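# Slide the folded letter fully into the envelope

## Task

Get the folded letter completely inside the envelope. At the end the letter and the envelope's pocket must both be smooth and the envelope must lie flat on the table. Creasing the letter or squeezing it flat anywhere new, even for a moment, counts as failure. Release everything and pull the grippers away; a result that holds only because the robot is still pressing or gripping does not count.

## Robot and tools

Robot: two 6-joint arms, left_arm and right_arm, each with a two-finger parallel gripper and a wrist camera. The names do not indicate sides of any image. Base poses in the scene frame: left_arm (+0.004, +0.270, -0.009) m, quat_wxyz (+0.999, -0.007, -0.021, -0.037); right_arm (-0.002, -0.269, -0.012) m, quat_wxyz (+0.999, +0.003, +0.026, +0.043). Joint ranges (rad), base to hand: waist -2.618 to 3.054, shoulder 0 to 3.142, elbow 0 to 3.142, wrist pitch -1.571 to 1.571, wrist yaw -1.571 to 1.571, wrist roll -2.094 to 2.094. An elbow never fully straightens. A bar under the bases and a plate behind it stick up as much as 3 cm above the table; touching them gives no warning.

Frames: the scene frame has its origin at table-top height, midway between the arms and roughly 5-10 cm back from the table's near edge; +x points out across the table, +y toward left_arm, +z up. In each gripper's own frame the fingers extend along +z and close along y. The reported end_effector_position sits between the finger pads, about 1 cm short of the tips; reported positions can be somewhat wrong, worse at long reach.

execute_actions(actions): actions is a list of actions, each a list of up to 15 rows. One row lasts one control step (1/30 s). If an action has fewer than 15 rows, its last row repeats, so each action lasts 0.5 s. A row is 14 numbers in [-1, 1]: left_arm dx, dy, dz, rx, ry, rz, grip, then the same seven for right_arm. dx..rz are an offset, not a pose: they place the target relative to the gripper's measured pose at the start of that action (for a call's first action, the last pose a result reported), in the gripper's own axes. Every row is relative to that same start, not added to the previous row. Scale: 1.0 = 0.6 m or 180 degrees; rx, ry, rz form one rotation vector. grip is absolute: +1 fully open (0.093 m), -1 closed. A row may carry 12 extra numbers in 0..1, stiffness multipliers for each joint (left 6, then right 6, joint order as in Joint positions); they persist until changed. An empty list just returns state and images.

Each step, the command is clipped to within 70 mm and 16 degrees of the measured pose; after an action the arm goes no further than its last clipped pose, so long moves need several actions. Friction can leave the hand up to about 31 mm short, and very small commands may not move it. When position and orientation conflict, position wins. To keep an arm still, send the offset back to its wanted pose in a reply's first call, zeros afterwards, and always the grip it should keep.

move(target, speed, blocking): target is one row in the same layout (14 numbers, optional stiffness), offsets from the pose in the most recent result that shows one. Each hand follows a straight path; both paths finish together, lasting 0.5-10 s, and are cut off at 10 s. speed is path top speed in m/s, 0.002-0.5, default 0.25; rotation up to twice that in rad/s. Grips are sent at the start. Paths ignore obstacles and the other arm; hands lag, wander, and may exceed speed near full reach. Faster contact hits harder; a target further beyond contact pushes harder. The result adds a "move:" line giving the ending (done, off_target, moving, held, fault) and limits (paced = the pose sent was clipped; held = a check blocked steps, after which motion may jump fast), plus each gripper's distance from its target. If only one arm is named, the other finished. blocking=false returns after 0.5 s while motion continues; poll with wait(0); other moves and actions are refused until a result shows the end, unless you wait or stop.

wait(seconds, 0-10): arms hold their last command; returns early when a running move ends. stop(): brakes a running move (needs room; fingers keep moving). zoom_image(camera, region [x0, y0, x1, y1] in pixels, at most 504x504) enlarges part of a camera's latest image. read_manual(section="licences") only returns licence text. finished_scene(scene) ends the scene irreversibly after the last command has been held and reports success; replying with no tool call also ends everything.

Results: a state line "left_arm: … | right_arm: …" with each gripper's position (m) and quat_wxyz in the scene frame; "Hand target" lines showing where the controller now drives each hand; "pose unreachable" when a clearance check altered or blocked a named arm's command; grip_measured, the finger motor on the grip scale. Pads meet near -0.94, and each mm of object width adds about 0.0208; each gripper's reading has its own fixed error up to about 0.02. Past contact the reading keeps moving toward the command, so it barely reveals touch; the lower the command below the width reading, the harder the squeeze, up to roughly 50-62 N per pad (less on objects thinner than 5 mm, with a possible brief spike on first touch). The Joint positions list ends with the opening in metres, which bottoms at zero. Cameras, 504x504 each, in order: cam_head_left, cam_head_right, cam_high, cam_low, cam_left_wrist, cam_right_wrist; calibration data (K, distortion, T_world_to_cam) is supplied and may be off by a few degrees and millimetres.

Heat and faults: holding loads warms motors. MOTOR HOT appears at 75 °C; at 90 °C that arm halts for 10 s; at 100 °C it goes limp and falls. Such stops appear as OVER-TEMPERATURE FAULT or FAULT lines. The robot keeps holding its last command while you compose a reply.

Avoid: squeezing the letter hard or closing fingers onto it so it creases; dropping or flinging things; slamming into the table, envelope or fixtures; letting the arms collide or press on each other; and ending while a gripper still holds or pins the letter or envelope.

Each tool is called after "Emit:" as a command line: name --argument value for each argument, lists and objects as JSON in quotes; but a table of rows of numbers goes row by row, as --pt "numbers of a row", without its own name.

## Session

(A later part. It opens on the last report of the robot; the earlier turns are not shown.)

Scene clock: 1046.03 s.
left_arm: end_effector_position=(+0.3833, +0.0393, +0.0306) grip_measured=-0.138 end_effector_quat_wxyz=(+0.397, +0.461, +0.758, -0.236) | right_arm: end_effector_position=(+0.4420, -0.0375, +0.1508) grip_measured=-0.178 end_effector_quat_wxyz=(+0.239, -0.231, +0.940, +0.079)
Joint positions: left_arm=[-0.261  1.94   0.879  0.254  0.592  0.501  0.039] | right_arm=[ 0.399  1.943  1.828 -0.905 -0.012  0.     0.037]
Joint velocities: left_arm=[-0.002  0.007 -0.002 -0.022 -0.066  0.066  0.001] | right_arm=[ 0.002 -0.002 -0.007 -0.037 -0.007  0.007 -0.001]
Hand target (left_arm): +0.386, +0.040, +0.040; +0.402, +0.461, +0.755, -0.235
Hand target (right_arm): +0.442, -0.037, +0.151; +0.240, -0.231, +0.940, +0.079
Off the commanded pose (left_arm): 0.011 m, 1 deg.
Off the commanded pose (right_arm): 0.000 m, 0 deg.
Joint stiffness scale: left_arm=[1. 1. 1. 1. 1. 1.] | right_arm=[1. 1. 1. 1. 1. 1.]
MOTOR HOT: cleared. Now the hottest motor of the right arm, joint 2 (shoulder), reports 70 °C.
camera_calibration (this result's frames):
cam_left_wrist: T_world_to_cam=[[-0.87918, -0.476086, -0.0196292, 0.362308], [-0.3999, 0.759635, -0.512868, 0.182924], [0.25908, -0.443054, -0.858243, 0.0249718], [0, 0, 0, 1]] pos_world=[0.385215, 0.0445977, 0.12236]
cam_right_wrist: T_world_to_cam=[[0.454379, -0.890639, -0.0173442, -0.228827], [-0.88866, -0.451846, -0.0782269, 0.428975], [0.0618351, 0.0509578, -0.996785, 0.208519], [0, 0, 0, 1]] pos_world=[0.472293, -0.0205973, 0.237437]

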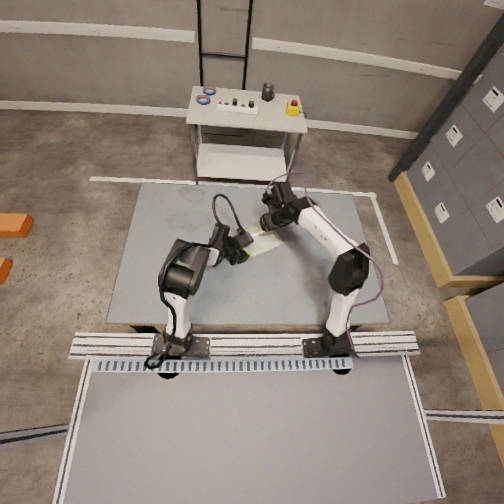

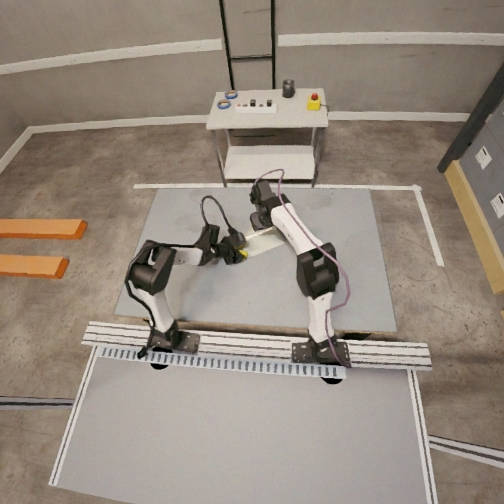

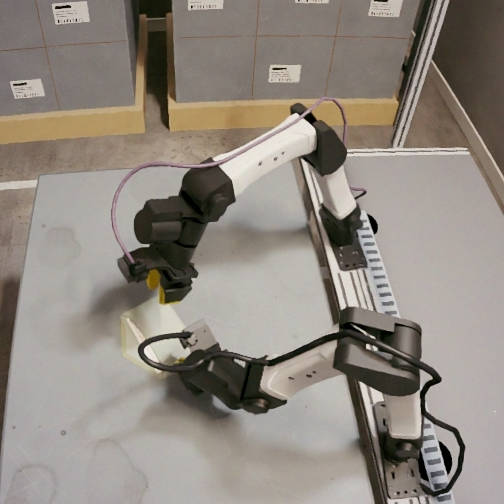

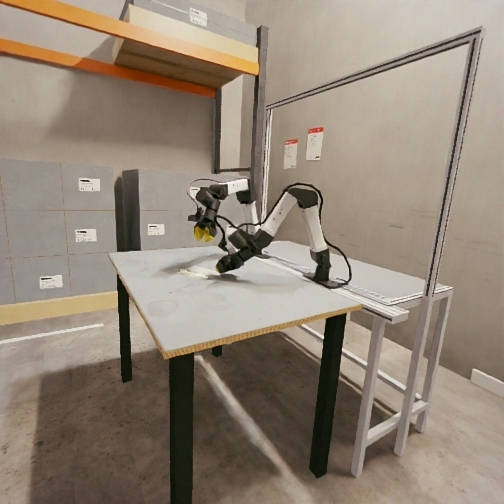

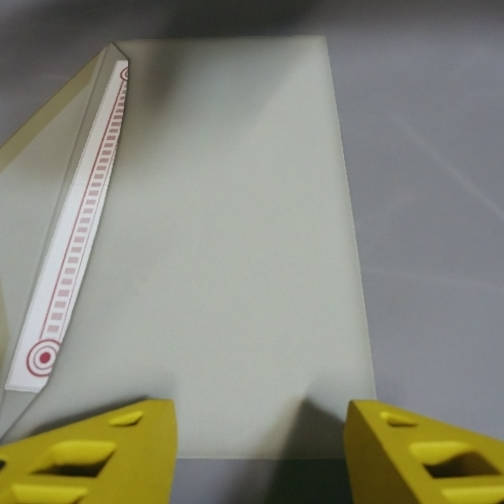

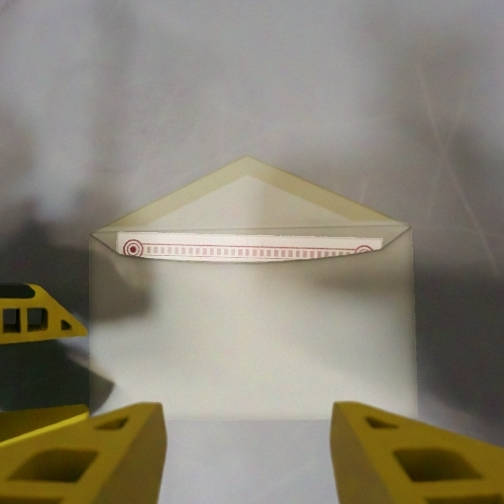

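Emit:
move --target '[0.034,0.006,0.033,0,-0.002,0,-0.84, 0.0105,0.017,0.2215,0.008,0.002,0,-0.18]' --speed 0.2

Scene clock: 1083.83 s.
left_arm: end_effector_position=(+0.3908, +0.0350, +0.0155) grip_measured=-0.838 end_effector_quat_wxyz=(+0.410, +0.464, +0.748, -0.238) | right_arm: end_effector_position=(+0.4840, -0.0053, +0.0263) grip_measured=-0.178 end_effector_quat_wxyz=(+0.229, -0.229, +0.944, +0.065)
Joint positions: left_arm=[-0.261  2.017  0.879  0.362  0.603  0.501  0.005] | right_arm=[ 0.419  2.231  1.792 -0.607  0.019  0.018  0.037]
Joint velocities: left_arm=[ 0.012 -0.002  0.002  0.007 -0.081  0.007 -0.   ] | right_arm=[-0.002 -0.012 -0.007  0.037 -0.022  0.022 -0.   ]
Hand target (left_arm): +0.389, +0.037, +0.003; +0.400, +0.460, +0.756, -0.238
Hand target (right_arm): +0.487, +0.001, +0.032; +0.239, -0.228, +0.942, +0.066
Off the commanded pose (left_arm): 0.013 m, 2 deg.
Off the commanded pose (right_arm): 0.011 m, 1 deg.
Joint stiffness scale: left_arm=[1. 1. 1. 1. 1. 1.] | right_arm=[1. 1. 1. 1. 1. 1.]
move: off_target (left_arm, right_arm)
camera_calibration (this result's frames):
cam_left_wrist: T_world_to_cam=[[-0.882267, -0.469444, -0.0350373, 0.367856], [-0.37976, 0.753744, -0.536332, 0.174203], [0.278187, -0.459882, -0.843279, 0.00111051], [0, 0, 0, 1]] pos_world=[0.390394, 0.0418942, 0.107256]
cam_right_wrist: T_world_to_cam=[[0.445099, -0.895479, 0.00191695, -0.217423], [-0.89423, -0.444589, -0.0519079, 0.473063], [0.0473347, 0.0213899, -0.99865, 0.0871218], [0, 0, 0, 1]] pos_world=[0.515677, 0.0137572, 0.111977]

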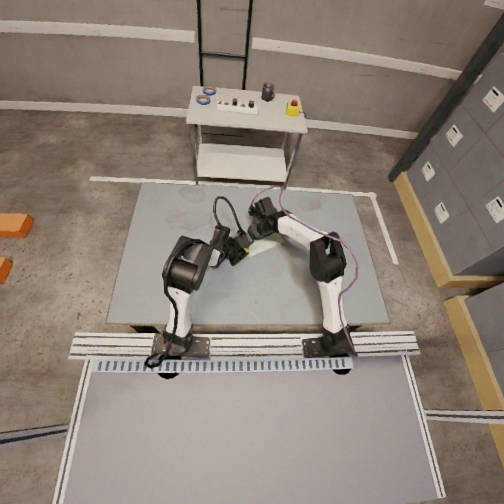

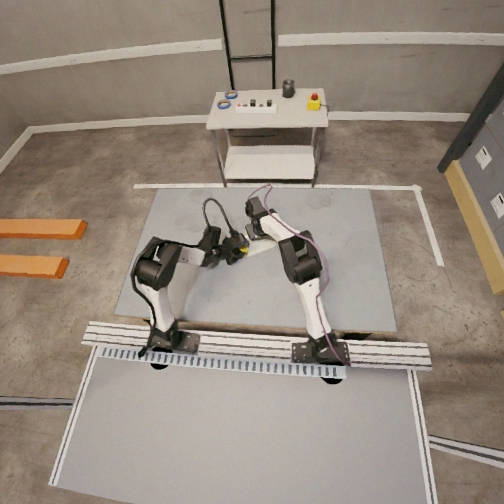

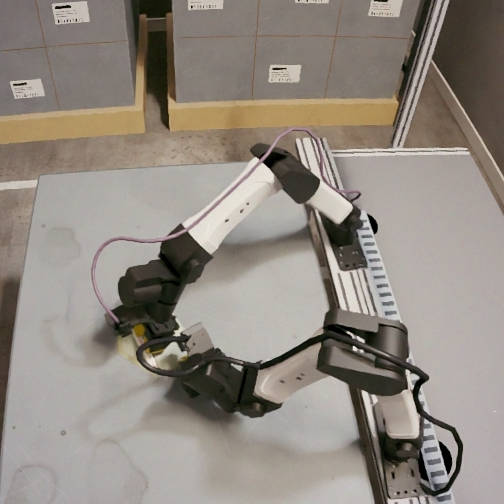

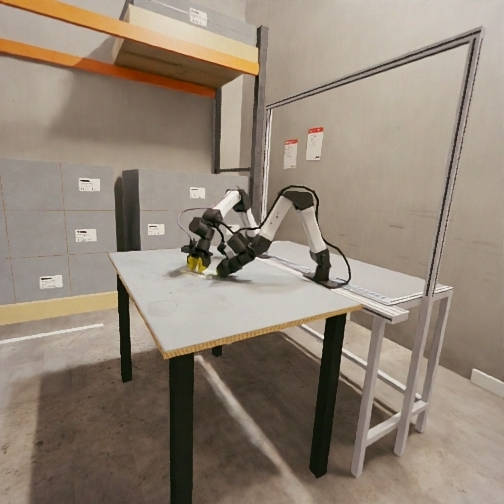

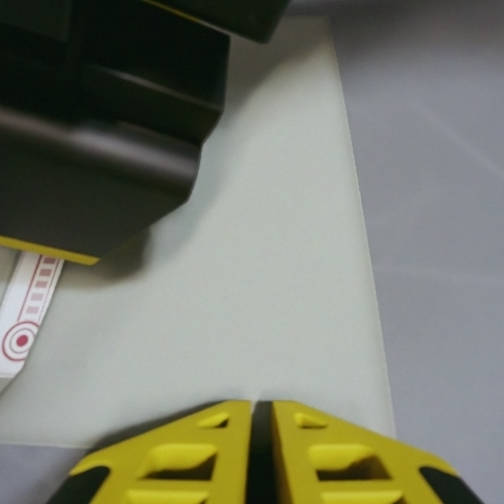

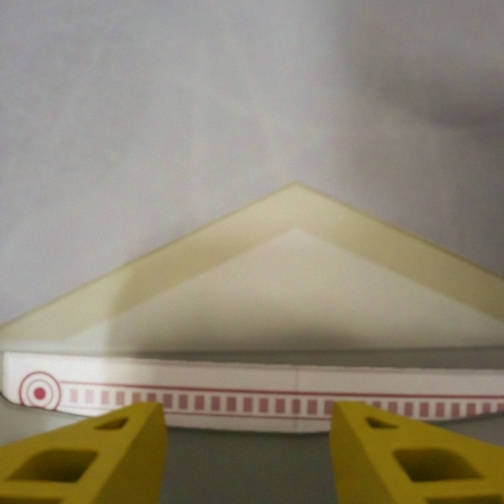

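Emit:
execute_actions --actions '[[[0.022,-0.003,0.008,0.001,0.007,-0.006,-0.84, -0.012,0,-0.005,0,-0.006,0,-0.18],[0.022,-0.003,0.008,0.001,0.007,-0.006,-0.84, -0.014,0,-0.005,0,-0.006,0,-0.18],[0.022,-0.003,0.008,0.001,0.007,-0.006,-0.84, -0.016,0,-0.004,0,-0.006,0,-0.18],[0.022,-0.003,0.008,0.001,0.007,-0.006,-0.84, -0.018,0,-0.003,0,-0.006,0,-0.18],[0.022,-0.003,0.008,0.001,0.007,-0.006,-0.84, -0.020,0,-0.002,0,-0.006,0,-0.18],[0.022,-0.003,0.008,0.001,0.007,-0.006,-0.84, -0.022,0,-0.001,0,-0.006,0,-0.18],[0.022,-0.003,0.008,0.001,0.007,-0.006,-0.84, -0.024,0,0.0,0,-0.006,0,-0.18],[0.022,-0.003,0.008,0.001,0.007,-0.006,-0.84, -0.026,0,0.001,0,-0.006,0,-0.18],[0.022,-0.003,0.008,0.001,0.007,-0.006,-0.84, -0.028,0,0.002,0,-0.006,0,-0.18],[0.022,-0.003,0.008,0.001,0.007,-0.006,-0.84, -0.030,0,0.003,0,-0.006,0,-0.18]]]'

Scene clock: 1101.17 s.
left_arm: end_effector_position=(+0.3909, +0.0350, +0.0157) grip_measured=-0.838 end_effector_quat_wxyz=(+0.411, +0.464, +0.748, -0.238) | right_arm: end_effector_position=(+0.5009, +0.0035, +0.0423) grip_measured=-0.178 end_effector_quat_wxyz=(+0.253, -0.226, +0.938, +0.072)
Joint positions: left_arm=[-0.261  2.017  0.879  0.363  0.603  0.501  0.005] | right_arm=[ 0.419  2.257  1.876 -0.614  0.02   0.018  0.037]
Joint velocities: left_arm=[ 0.017 -0.017  0.002 -0.051  0.066  0.022 -0.001] | right_arm=[-0.007  0.056  0.002 -0.066  0.066 -0.007  0.002]
Hand target (left_arm): +0.388, +0.037, +0.002; +0.399, +0.460, +0.757, -0.238
Hand target (right_arm): +0.499, +0.002, +0.033; +0.239, -0.228, +0.942, +0.068
Off the commanded pose (left_arm): 0.014 m, 2 deg.
Off the commanded pose (right_arm): 0.010 m, 2 deg.
Joint stiffness scale: left_arm=[1. 1. 1. 1. 1. 1.] | right_arm=[1. 1. 1. 1. 1. 1.]
camera_calibration (this result's frames):
cam_left_wrist: T_world_to_cam=[[-0.882241, -0.469454, -0.035556, 0.367932], [-0.379374, 0.75361, -0.536794, 0.174194], [0.278796, -0.460093, -0.842964, 0.000932187], [0, 0, 0, 1]] pos_world=[0.39043, 0.0418817, 0.107375]
cam_right_wrist: T_world_to_cam=[[0.44362, -0.896215, -0.0000363353, -0.216299], [-0.891433, -0.441248, -0.103186, 0.493738], [0.0924608, 0.0458077, -0.994662, 0.0792578], [0, 0, 0, 1]] pos_world=[0.528761, 0.02038, 0.129774]

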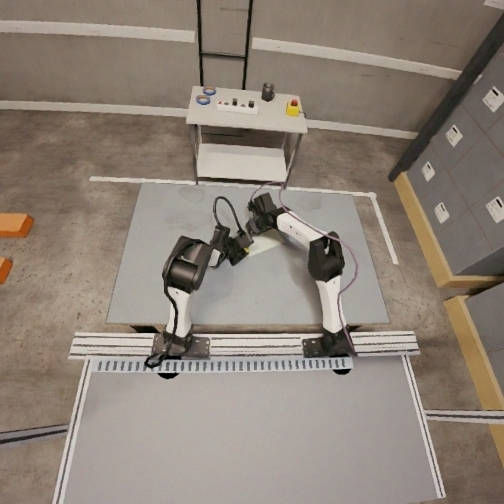

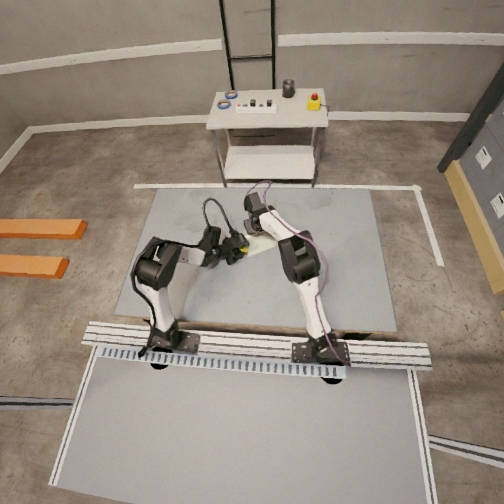

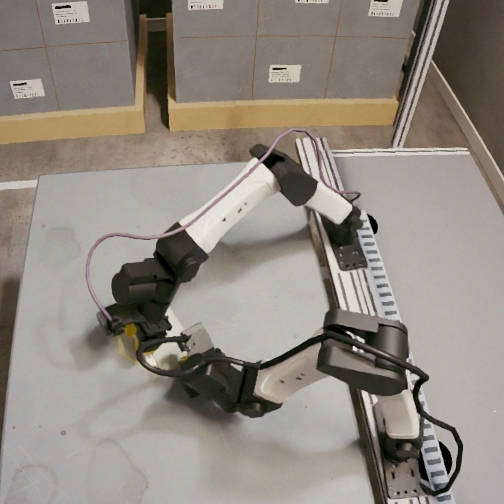

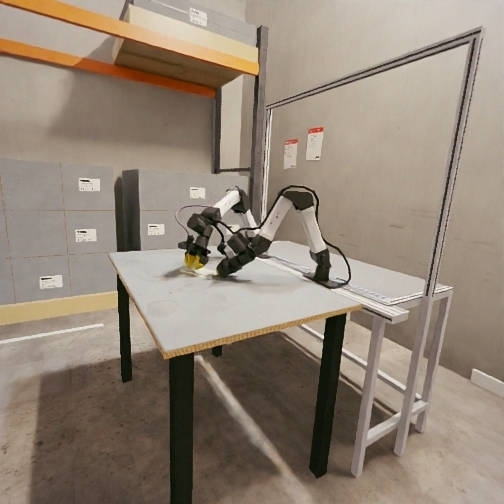

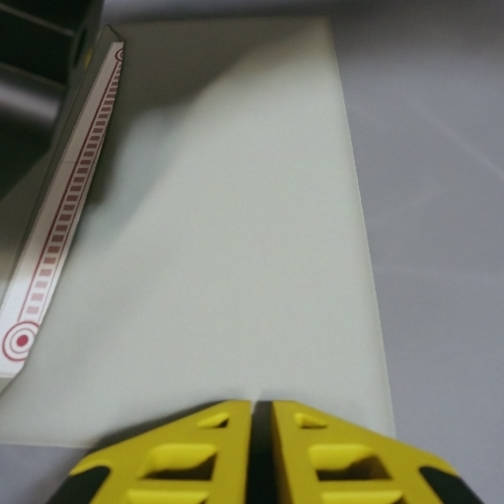

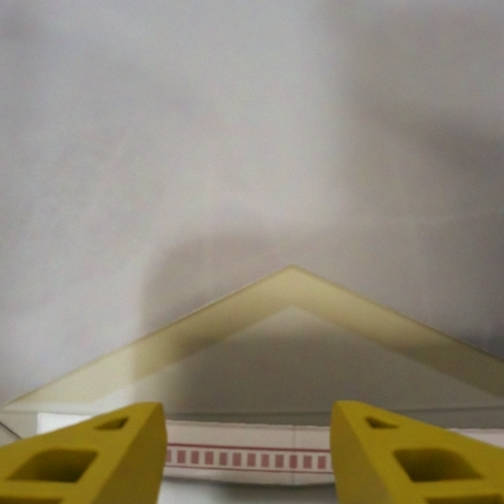

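Emit:
wait --seconds 0

Scene clock: 1104.77 s.
left_arm: end_effector_position=(+0.3909, +0.0350, +0.0157) grip_measured=-0.838 end_effector_quat_wxyz=(+0.411, +0.464, +0.748, -0.238) | right_arm: end_effector_position=(+0.4988, +0.0025, +0.0383) grip_measured=-0.178 end_effector_quat_wxyz=(+0.246, -0.227, +0.940, +0.070)
Joint positions: left_arm=[-0.261  2.017  0.879  0.363  0.603  0.501  0.005] | right_arm=[ 0.419  2.262  1.876 -0.624  0.02   0.018  0.037]
Joint velocities: left_arm=[-0.007  0.012 -0.002 -0.022 -0.022 -0.037 -0.001] | right_arm=[ 0.002 -0.012 -0.007  0.022 -0.007 -0.051 -0.   ]
Hand target (left_arm): +0.388, +0.037, +0.002; +0.399, +0.460, +0.757, -0.238
Hand target (right_arm): +0.499, +0.002, +0.033; +0.239, -0.228, +0.942, +0.068
Off the commanded pose (left_arm): 0.014 m, 2 deg.
Off the commanded pose (right_arm): 0.005 m, 1 deg.
Joint stiffness scale: left_arm=[1. 1. 1. 1. 1. 1.] | right_arm=[1. 1. 1. 1. 1. 1.]
camera_calibration (this result's frames):
cam_left_wrist: T_world_to_cam=[[-0.882241, -0.469454, -0.035556, 0.367932], [-0.379374, 0.75361, -0.536794, 0.174194], [0.278796, -0.460093, -0.842964, 0.000932187], [0, 0, 0, 1]] pos_world=[0.39043, 0.0418817, 0.107375]
cam_right_wrist: T_world_to_cam=[[0.443991, -0.896031, 0.000633359, -0.216503], [-0.892499, -0.442303, -0.0883975, 0.490976], [0.0794871, 0.0386824, -0.996085, 0.0819905], [0, 0, 0, 1]] pos_world=[0.527803, 0.0199945, 0.125208]

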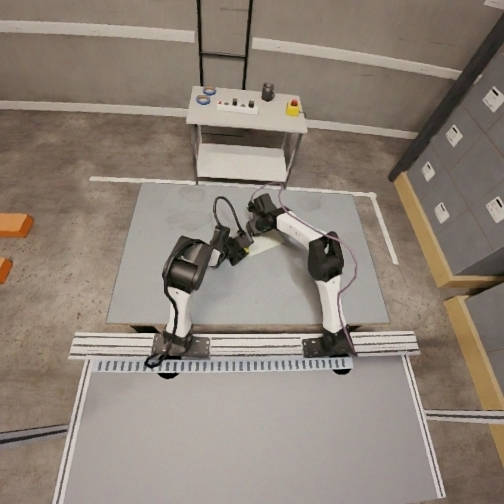

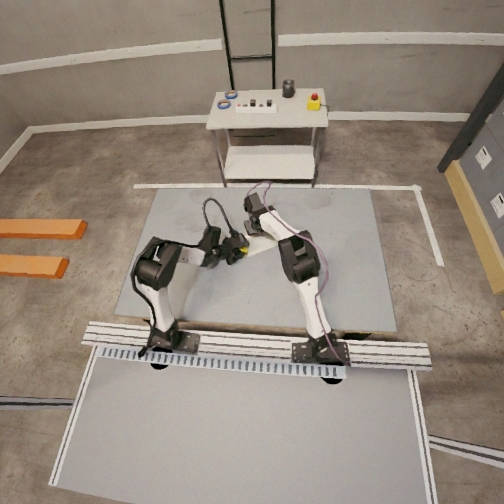

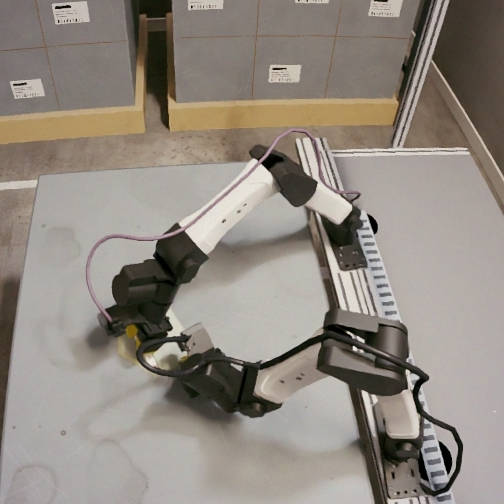

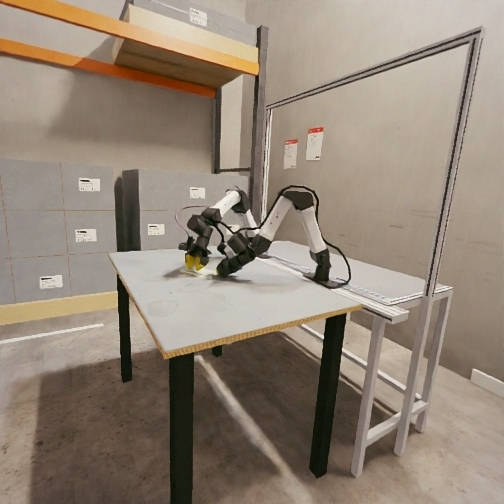

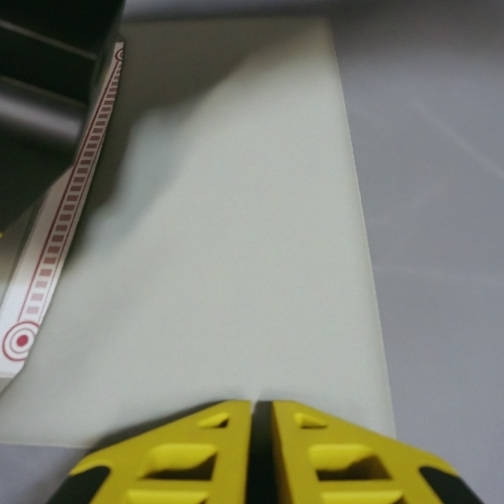

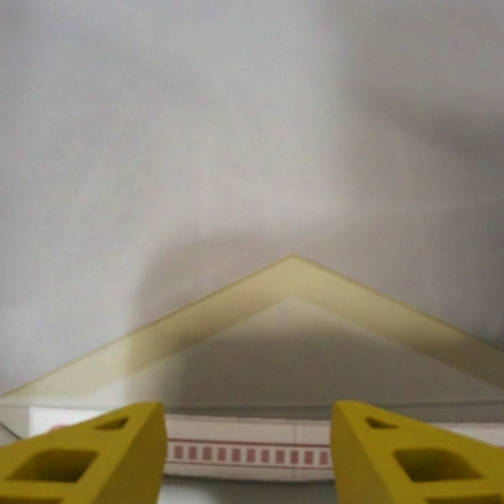

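Emit:
execute_actions --actions '[[[0.022,-0.003,0.008,0.001,0.007,-0.006,-0.84, 0.008,0,0.007,0,0.005,0,-0.18],[0.022,-0.003,0.008,0.001,0.007,-0.006,-0.84, 0.0115,0,0.0085,0,0.0056,0,-0.18],[0.022,-0.003,0.008,0.001,0.007,-0.006,-0.84, 0.015,0,0.010,0,0.0062,0,-0.18],[0.022,-0.003,0.008,0.001,0.007,-0.006,-0.84, 0.018,0,0.012,0,0.0068,0,-0.18],[0.022,-0.003,0.008,0.001,0.007,-0.006,-0.84, 0.021,0,0.014,0,0.0074,0,-0.18],[0.022,-0.003,0.008,0.001,0.007,-0.006,-0.84, 0.024,0,0.016,0,0.008,0,-0.18],[0.022,-0.003,0.008,0.001,0.007,-0.006,-0.84, 0.027,0,0.018,0,0.0086,0,-0.18],[0.022,-0.003,0.008,0.001,0.007,-0.006,-0.84, 0.0295,0,0.0195,0,0.0092,0,-0.18],[0.022,-0.003,0.008,0.001,0.007,-0.006,-0.84, 0.032,0,0.021,0,0.0098,0,-0.18],[0.022,-0.003,0.008,0.001,0.007,-0.006,-0.84, 0.034,0,0.0225,0,0.0104,0,-0.18],[0.022,-0.003,0.008,0.001,0.007,-0.006,-0.84, 0.036,0,0.0235,0,0.011,0,-0.18],[0.022,-0.003,0.008,0.001,0.007,-0.006,-0.84, 0.0375,0,0.0245,0,0.0115,0,-0.18],[0.022,-0.003,0.008,0.001,0.007,-0.006,-0.84, 0.0385,0,0.025,0,0.0118,0,-0.18]]]'

Scene clock: 1118.80 s.
left_arm: end_effector_position=(+0.3909, +0.0350, +0.0157) grip_measured=-0.838 end_effector_quat_wxyz=(+0.411, +0.464, +0.748, -0.238) | right_arm: end_effector_position=(+0.4904, -0.0016, +0.0202) grip_measured=-0.178 end_effector_quat_wxyz=(+0.233, -0.228, +0.943, +0.066)
Joint positions: left_arm=[-0.261  2.017  0.879  0.363  0.603  0.501  0.005] | right_arm=[ 0.419  2.262  1.817 -0.593  0.02   0.018  0.037]
Joint velocities: left_arm=[ 0.012 -0.002 -0.007  0.022 -0.007 -0.007 -0.001] | right_arm=[-0.017  0.012 -0.032  0.022 -0.007  0.007 -0.001]
Hand target (left_arm): +0.388, +0.037, +0.002; +0.399, +0.460, +0.757, -0.238
Hand target (right_arm): +0.487, -0.003, +0.014; +0.228, -0.228, +0.944, +0.066
Off the commanded pose (left_arm): 0.014 m, 2 deg.
Off the commanded pose (right_arm): 0.007 m, 0 deg.
Joint stiffness scale: left_arm=[1. 1. 1. 1. 1. 1.] | right_arm=[1. 1. 1. 1. 1. 1.]
camera_calibration (this result's frames):
cam_left_wrist: T_world_to_cam=[[-0.882241, -0.469454, -0.035556, 0.367932], [-0.379374, 0.75361, -0.536794, 0.174194], [0.278796, -0.460093, -0.842964, 0.000932187], [0, 0, 0, 1]] pos_world=[0.39043, 0.0418817, 0.107375]
cam_right_wrist: T_world_to_cam=[[0.444738, -0.895659, 0.00192038, -0.21681], [-0.894021, -0.444053, -0.0595252, 0.480152], [0.054167, 0.0247563, -0.998225, 0.0772978], [0, 0, 0, 1]] pos_world=[0.521503, 0.0171119, 0.106158]

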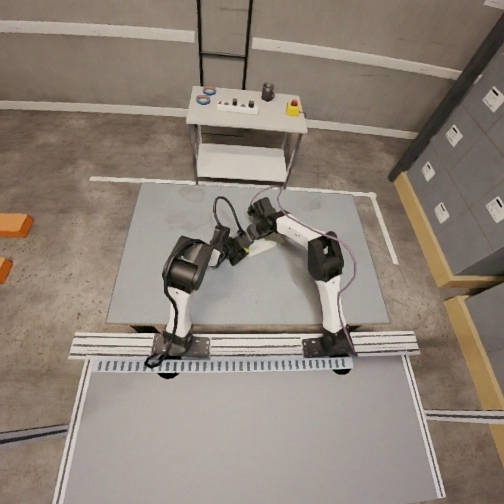

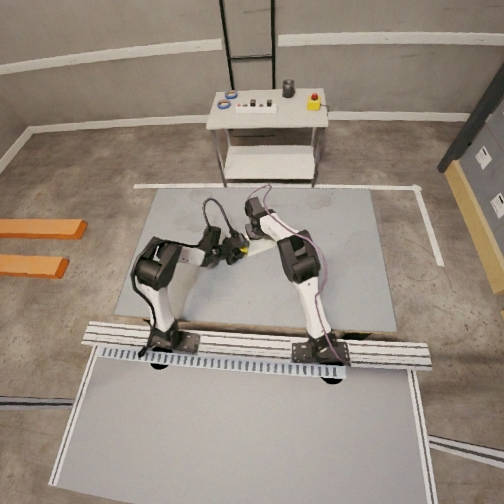

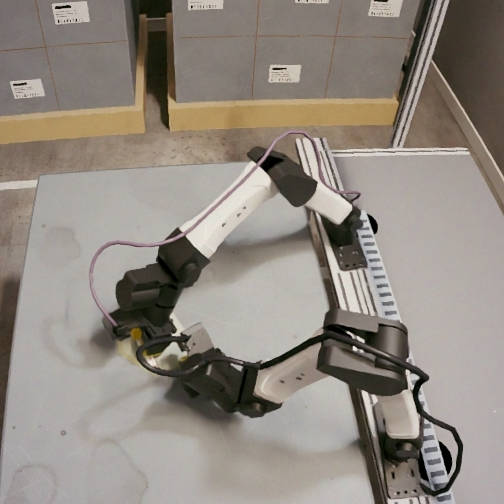

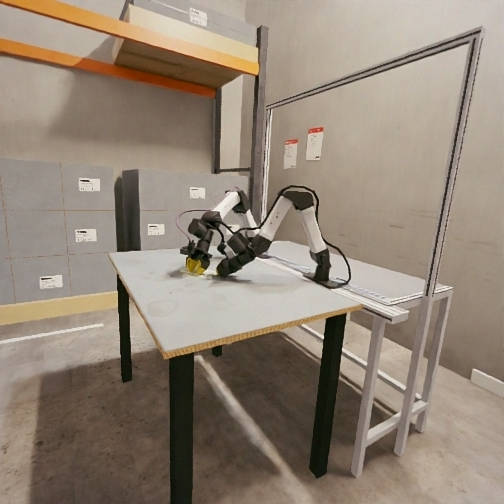

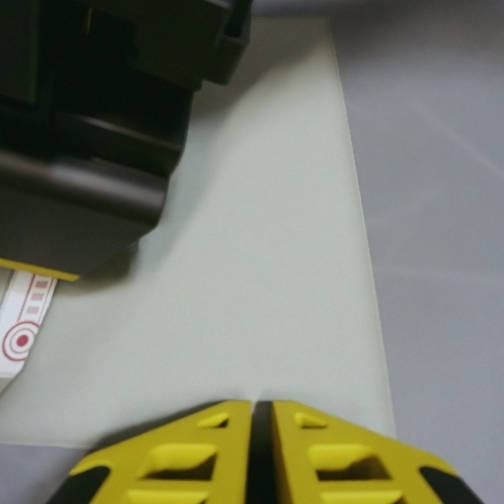

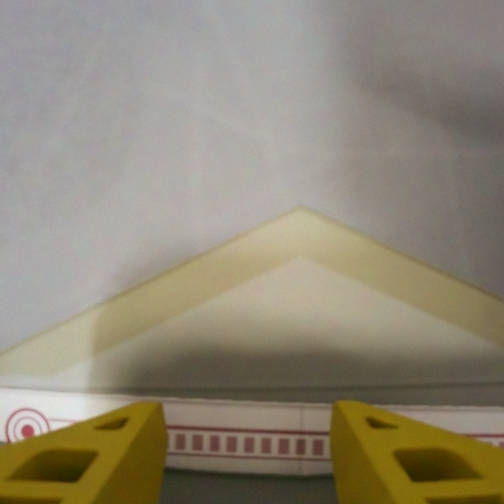

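Emit:
execute_actions --actions '[[[0.022,-0.003,0.008,0.001,0.007,-0.006,-0.84, 0.016,0,0.006,0,0.007,-0.002,-0.18],[0.022,-0.003,0.008,0.001,0.007,-0.006,-0.84, 0.020,0,0.005,0,0.010,-0.004,-0.18],[0.022,-0.003,0.008,0.001,0.007,-0.006,-0.84, 0.0237,0,0.0034,0,0.0115,-0.005,-0.18],[0.022,-0.003,0.008,0.001,0.007,-0.006,-0.84, 0.0246,0,0.0029,0,0.0115,-0.006,-0.18],[0.022,-0.003,0.008,0.001,0.007,-0.006,-0.84, 0.0255,0,0.0024,0,0.0115,-0.0075,-0.18],[0.022,-0.003,0.008,0.001,0.007,-0.006,-0.84, 0.0264,0,0.0019,0,0.0115,-0.009,-0.18],[0.022,-0.003,0.008,0.001,0.007,-0.006,-0.84, 0.0273,0,0.0014,0,0.0115,-0.0105,-0.18],[0.022,-0.003,0.008,0.001,0.007,-0.006,-0.84, 0.0282,0,0.0009,0,0.0115,-0.012,-0.18],[0.022,-0.003,0.008,0.001,0.007,-0.006,-0.84, 0.0291,0,0.0004,0,0.0115,-0.0135,-0.18],[0.022,-0.003,0.008,0.001,0.007,-0.006,-0.84, 0.0300,0,-0.0001,0,0.0115,-0.015,-0.18],[0.022,-0.003,0.008,0.001,0.007,-0.006,-0.84, 0.0309,0,-0.0006,0,0.0115,-0.0165,-0.18],[0.022,-0.003,0.008,0.001,0.007,-0.006,-0.84, 0.0318,0,-0.0011,0,0.0115,-0.018,-0.18],[0.022,-0.003,0.008,0.001,0.007,-0.006,-0.84, 0.0327,0,-0.0016,0,0.0115,-0.0195,-0.18]]]'

Scene clock: 1131.17 s.
left_arm: end_effector_position=(+0.3909, +0.0350, +0.0157) grip_measured=-0.838 end_effector_quat_wxyz=(+0.411, +0.464, +0.748, -0.238) | right_arm: end_effector_position=(+0.4846, -0.0048, +0.0183) grip_measured=-0.178 end_effector_quat_wxyz=(+0.232, -0.246, +0.939, +0.061)
Joint positions: left_arm=[-0.261  2.017  0.879  0.363  0.603  0.501  0.005] | right_arm=[ 0.419  2.24   1.773 -0.576  0.02  -0.02   0.037]
Joint velocities: left_arm=[-0.017  0.002  0.002 -0.081  0.051 -0.007 -0.   ] | right_arm=[ 0.007 -0.046 -0.042  0.037  0.007 -0.11  -0.001]
Hand target (left_arm): +0.388, +0.037, +0.002; +0.399, +0.460, +0.757, -0.238
Hand target (right_arm): +0.475, -0.009, +0.012; +0.217, -0.258, +0.940, +0.055
Off the commanded pose (left_arm): 0.014 m, 2 deg.
Off the commanded pose (right_arm): 0.013 m, 2 deg.
Joint stiffness scale: left_arm=[1. 1. 1. 1. 1. 1.] | right_arm=[1. 1. 1. 1. 1. 1.]
MOTOR HOT: a motor of the right arm reached 75 °C. Now the hottest motor of the right arm, joint 2 (shoulder), reports 75 °C. The controller's stop level is 90 °C. To cool a motor, set the load down, stop pushing, or move to a pose that needs little force.
camera_calibration (this result's frames):
cam_left_wrist: T_world_to_cam=[[-0.882241, -0.469454, -0.035556, 0.367932], [-0.379374, 0.75361, -0.536794, 0.174194], [0.278796, -0.460093, -0.842964, 0.000932187], [0, 0, 0, 1]] pos_world=[0.39043, 0.0418817, 0.107375]
cam_right_wrist: T_world_to_cam=[[0.474725, -0.87991, 0.0198586, -0.231824], [-0.878175, -0.475052, -0.0559864, 0.465552], [0.0586969, 0.00913879, -0.998234, 0.0734501], [0, 0, 0, 1]] pos_world=[0.514578, 0.0165058, 0.103989]

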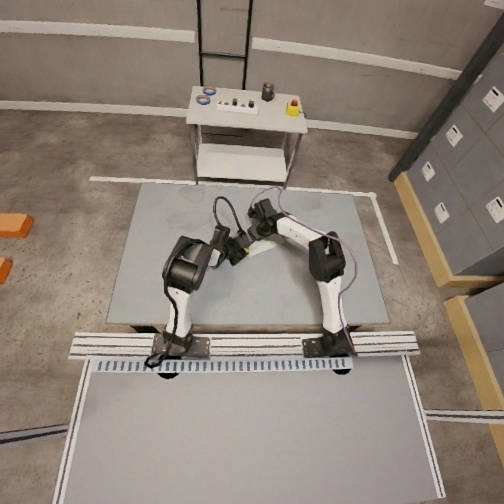

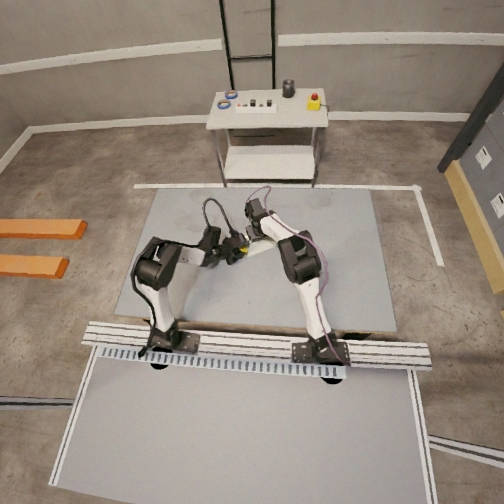

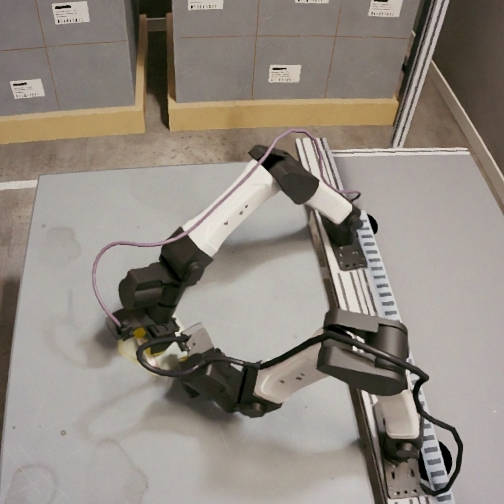

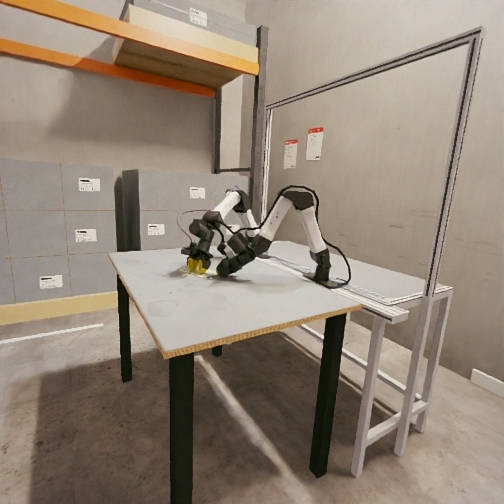

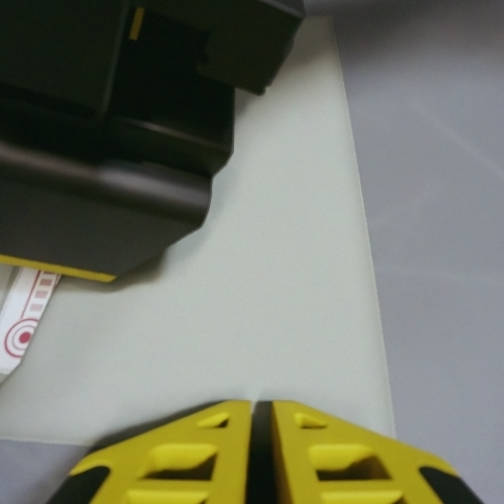

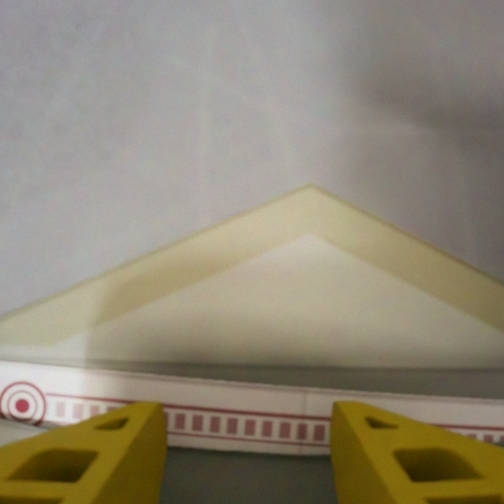

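Emit:
execute_actions --actions '[[[0.022,-0.003,0.008,0.001,0.007,-0.006,-0.84, 0.015,0,-0.003,0,0.008,-0.004,-0.18],[0.022,-0.003,0.008,0.001,0.007,-0.006,-0.84, 0.010,0,-0.008,0,0.005,-0.002,-0.18],[0.022,-0.003,0.008,0.001,0.007,-0.006,-0.84, 0.004,0,-0.012,0,0.002,0,-0.18],[0.022,-0.003,0.008,0.001,0.007,-0.006,-0.84, -0.002,0,-0.016,0,0.0,0,-0.18],[0.022,-0.003,0.008,0.001,0.007,-0.006,-0.84, -0.008,0,-0.019,0,-0.002,0,-0.18],[0.022,-0.003,0.008,0.001,0.007,-0.006,-0.84, -0.014,0,-0.021,0,-0.004,0,-0.18],[0.022,-0.003,0.008,0.001,0.007,-0.006,-0.84, -0.020,0,-0.021,0,-0.005,0.002,-0.18],[0.022,-0.003,0.008,0.001,0.007,-0.006,-0.84, -0.026,0,-0.019,0,-0.006,0.004,-0.18],[0.022,-0.003,0.008,0.001,0.007,-0.006,-0.84, -0.031,0,-0.016,0,-0.006,0.006,-0.18],[0.022,-0.003,0.008,0.001,0.007,-0.006,-0.84, -0.036,0,-0.013,0,-0.006,0.007,-0.18],[0.022,-0.003,0.008,0.001,0.007,-0.006,-0.84, -0.040,0,-0.010,0,-0.006,0.008,-0.18],[0.022,-0.003,0.008,0.001,0.007,-0.006,-0.84, -0.043,0,-0.008,0,-0.006,0.008,-0.18],[0.022,-0.003,0.008,0.001,0.007,-0.006,-0.84, -0.045,0,-0.006,0,-0.006,0.008,-0.18]]]'

Emit:
wait --seconds 0.3

Scene clock: 1161.43 s.
left_arm: end_effector_position=(+0.3910, +0.0350, +0.0157) grip_measured=-0.838 end_effector_quat_wxyz=(+0.411, +0.464, +0.748, -0.238) | right_arm: end_effector_position=(+0.5085, +0.0075, +0.0486) grip_measured=-0.178 end_effector_quat_wxyz=(+0.265, -0.238, +0.932, +0.071)
Joint positions: left_arm=[-0.261  2.017  0.879  0.363  0.603  0.501  0.005] | right_arm=[ 0.419  2.271  1.913 -0.614  0.02  -0.009  0.037]
Joint velocities: left_arm=[-0.012 -0.012 -0.007 -0.007 -0.022  0.081  0.001] | right_arm=[-0.002  0.066  0.227 -0.051  0.051 -0.022 -0.   ]
Hand target (left_arm): +0.388, +0.037, +0.002; +0.399, +0.460, +0.757, -0.238
Hand target (right_arm): +0.504, +0.006, +0.034; +0.241, -0.234, +0.939, +0.067
Off the commanded pose (left_arm): 0.014 m, 2 deg.
Off the commanded pose (right_arm): 0.015 m, 3 deg.
Joint stiffness scale: left_arm=[1. 1. 1. 1. 1. 1.] | right_arm=[1. 1. 1. 1. 1. 1.]
MOTOR HOT: still on. Now the hottest motor of the right arm, joint 2 (shoulder), reports 79 °C; the controller's stop level is 90 °C.
camera_calibration (this result's frames):
cam_left_wrist: T_world_to_cam=[[-0.882228, -0.469459, -0.0358154, 0.367971], [-0.379181, 0.753543, -0.537025, 0.17419], [0.2791, -0.460198, -0.842806, 0.000843014], [0, 0, 0, 1]] pos_world=[0.390448, 0.0418755, 0.107434]
cam_right_wrist: T_world_to_cam=[[0.463507, -0.885995, 0.0131734, -0.226913], [-0.878094, -0.461265, -0.127222, 0.497447], [0.118794, 0.0474008, -0.991787, 0.0710168], [0, 0, 0, 1]] pos_world=[0.533545, 0.0250447, 0.136709]

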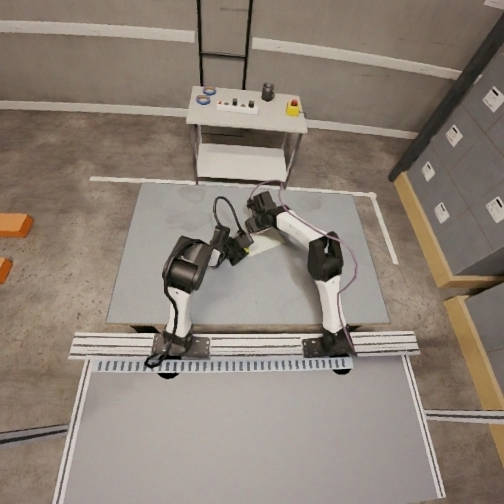

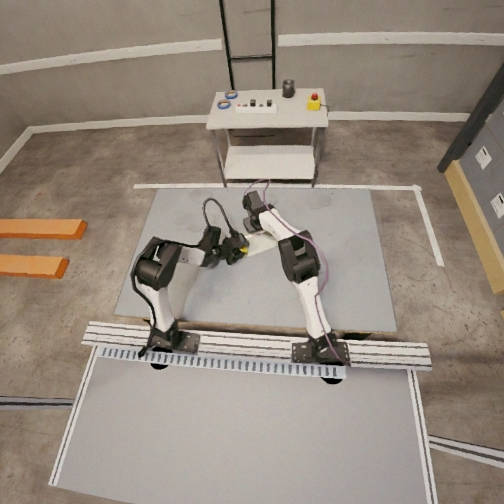

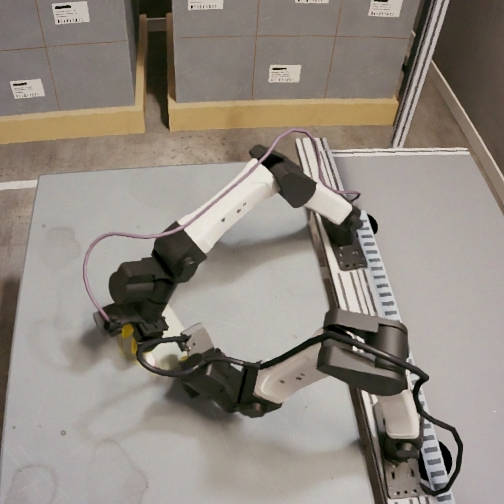

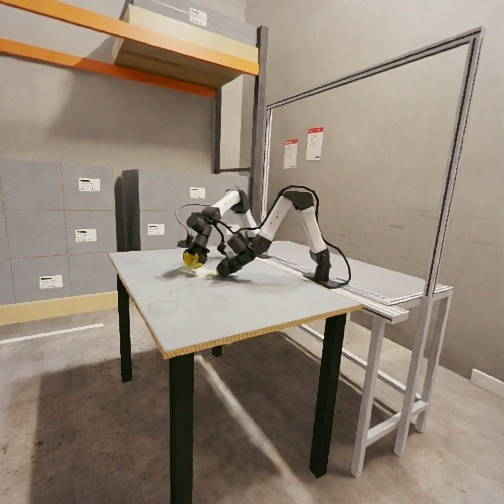

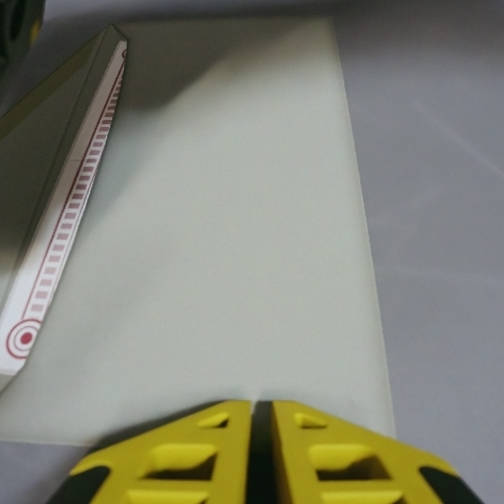

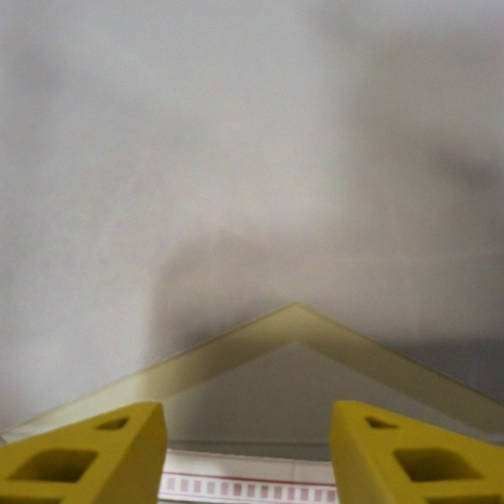

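Scene clock: 1161.73 s.
left_arm: end_effector_position=(+0.3910, +0.0350, +0.0157) grip_measured=-0.838 end_effector_quat_wxyz=(+0.411, +0.464, +0.748, -0.238) | right_arm: end_effector_position=(+0.5056, +0.0061, +0.0403) grip_measured=-0.178 end_effector_quat_wxyz=(+0.252, -0.237, +0.936, +0.068)
Joint positions: left_arm=[-0.261  2.017  0.879  0.363  0.603  0.501  0.005] | right_arm=[ 0.419  2.286  1.92  -0.634  0.02  -0.004  0.037]
Joint velocities: left_arm=[-0.007 -0.022  0.002 -0.022 -0.037  0.022 -0.   ] | right_arm=[-0.017  0.042 -0.022 -0.095  0.007 -0.007 -0.   ]
Hand target (left_arm): +0.388, +0.037, +0.002; +0.399, +0.460, +0.757, -0.238
Hand target (right_arm): +0.504, +0.006, +0.034; +0.241, -0.234, +0.940, +0.067
Off the commanded pose (left_arm): 0.014 m, 2 deg.
Off the commanded pose (right_arm): 0.006 m, 1 deg.
Joint stiffness scale: left_arm=[1. 1. 1. 1. 1. 1.] | right_arm=[1. 1. 1. 1. 1. 1.]
MOTOR HOT: still on. Now the hottest motor of the right arm, joint 2 (shoulder), reports 79 °C; the controller's stop level is 90 °C.
wait: 0.30 s; no rest
camera_calibration (this result's frames):
cam_left_wrist: T_world_to_cam=[[-0.882228, -0.469459, -0.0358154, 0.367971], [-0.379181, 0.753543, -0.537025, 0.17419], [0.2791, -0.460198, -0.842806, 0.000843014], [0, 0, 0, 1]] pos_world=[0.390448, 0.0418755, 0.107434]
cam_right_wrist: T_world_to_cam=[[0.461038, -0.887306, 0.0114981, -0.225327], [-0.882468, -0.459809, -0.0991218, 0.494241], [0.0932382, 0.0355522, -0.995009, 0.0763543], [0, 0, 0, 1]] pos_world=[0.532918, 0.024608, 0.127554]

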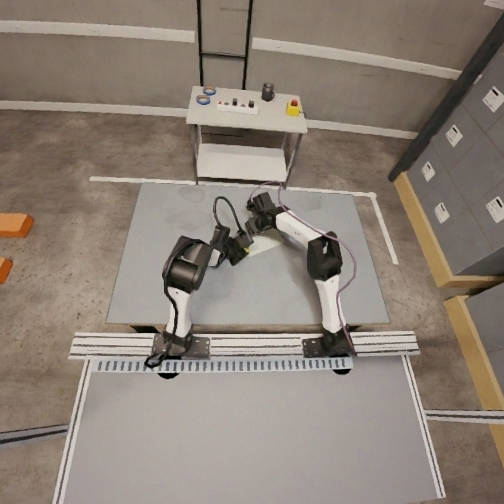

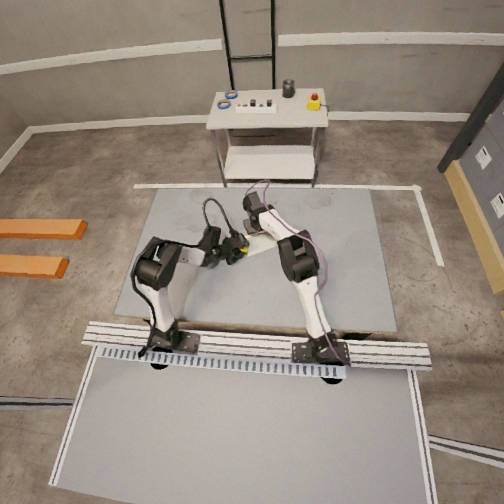

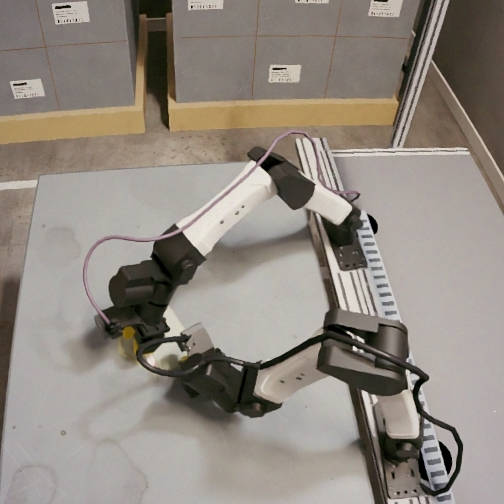

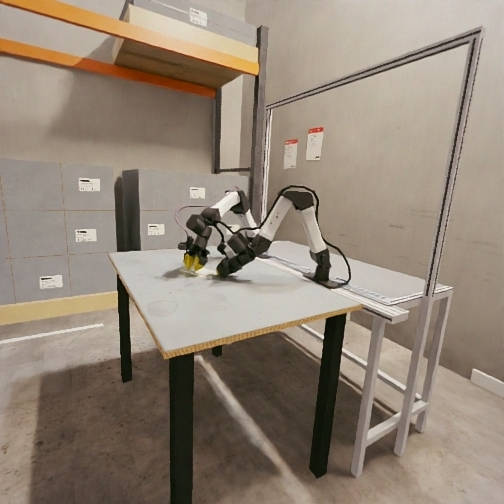

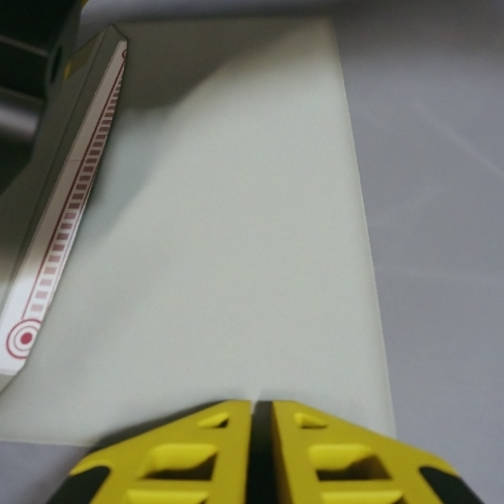

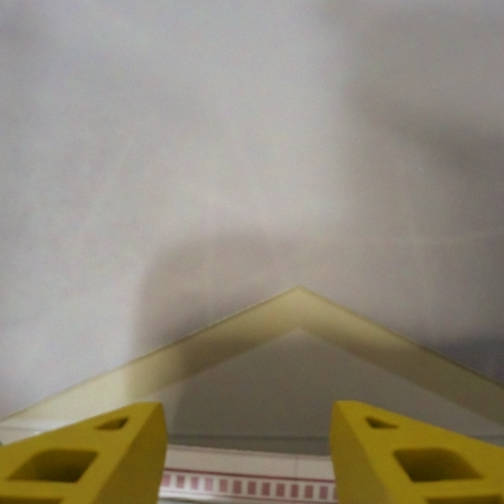

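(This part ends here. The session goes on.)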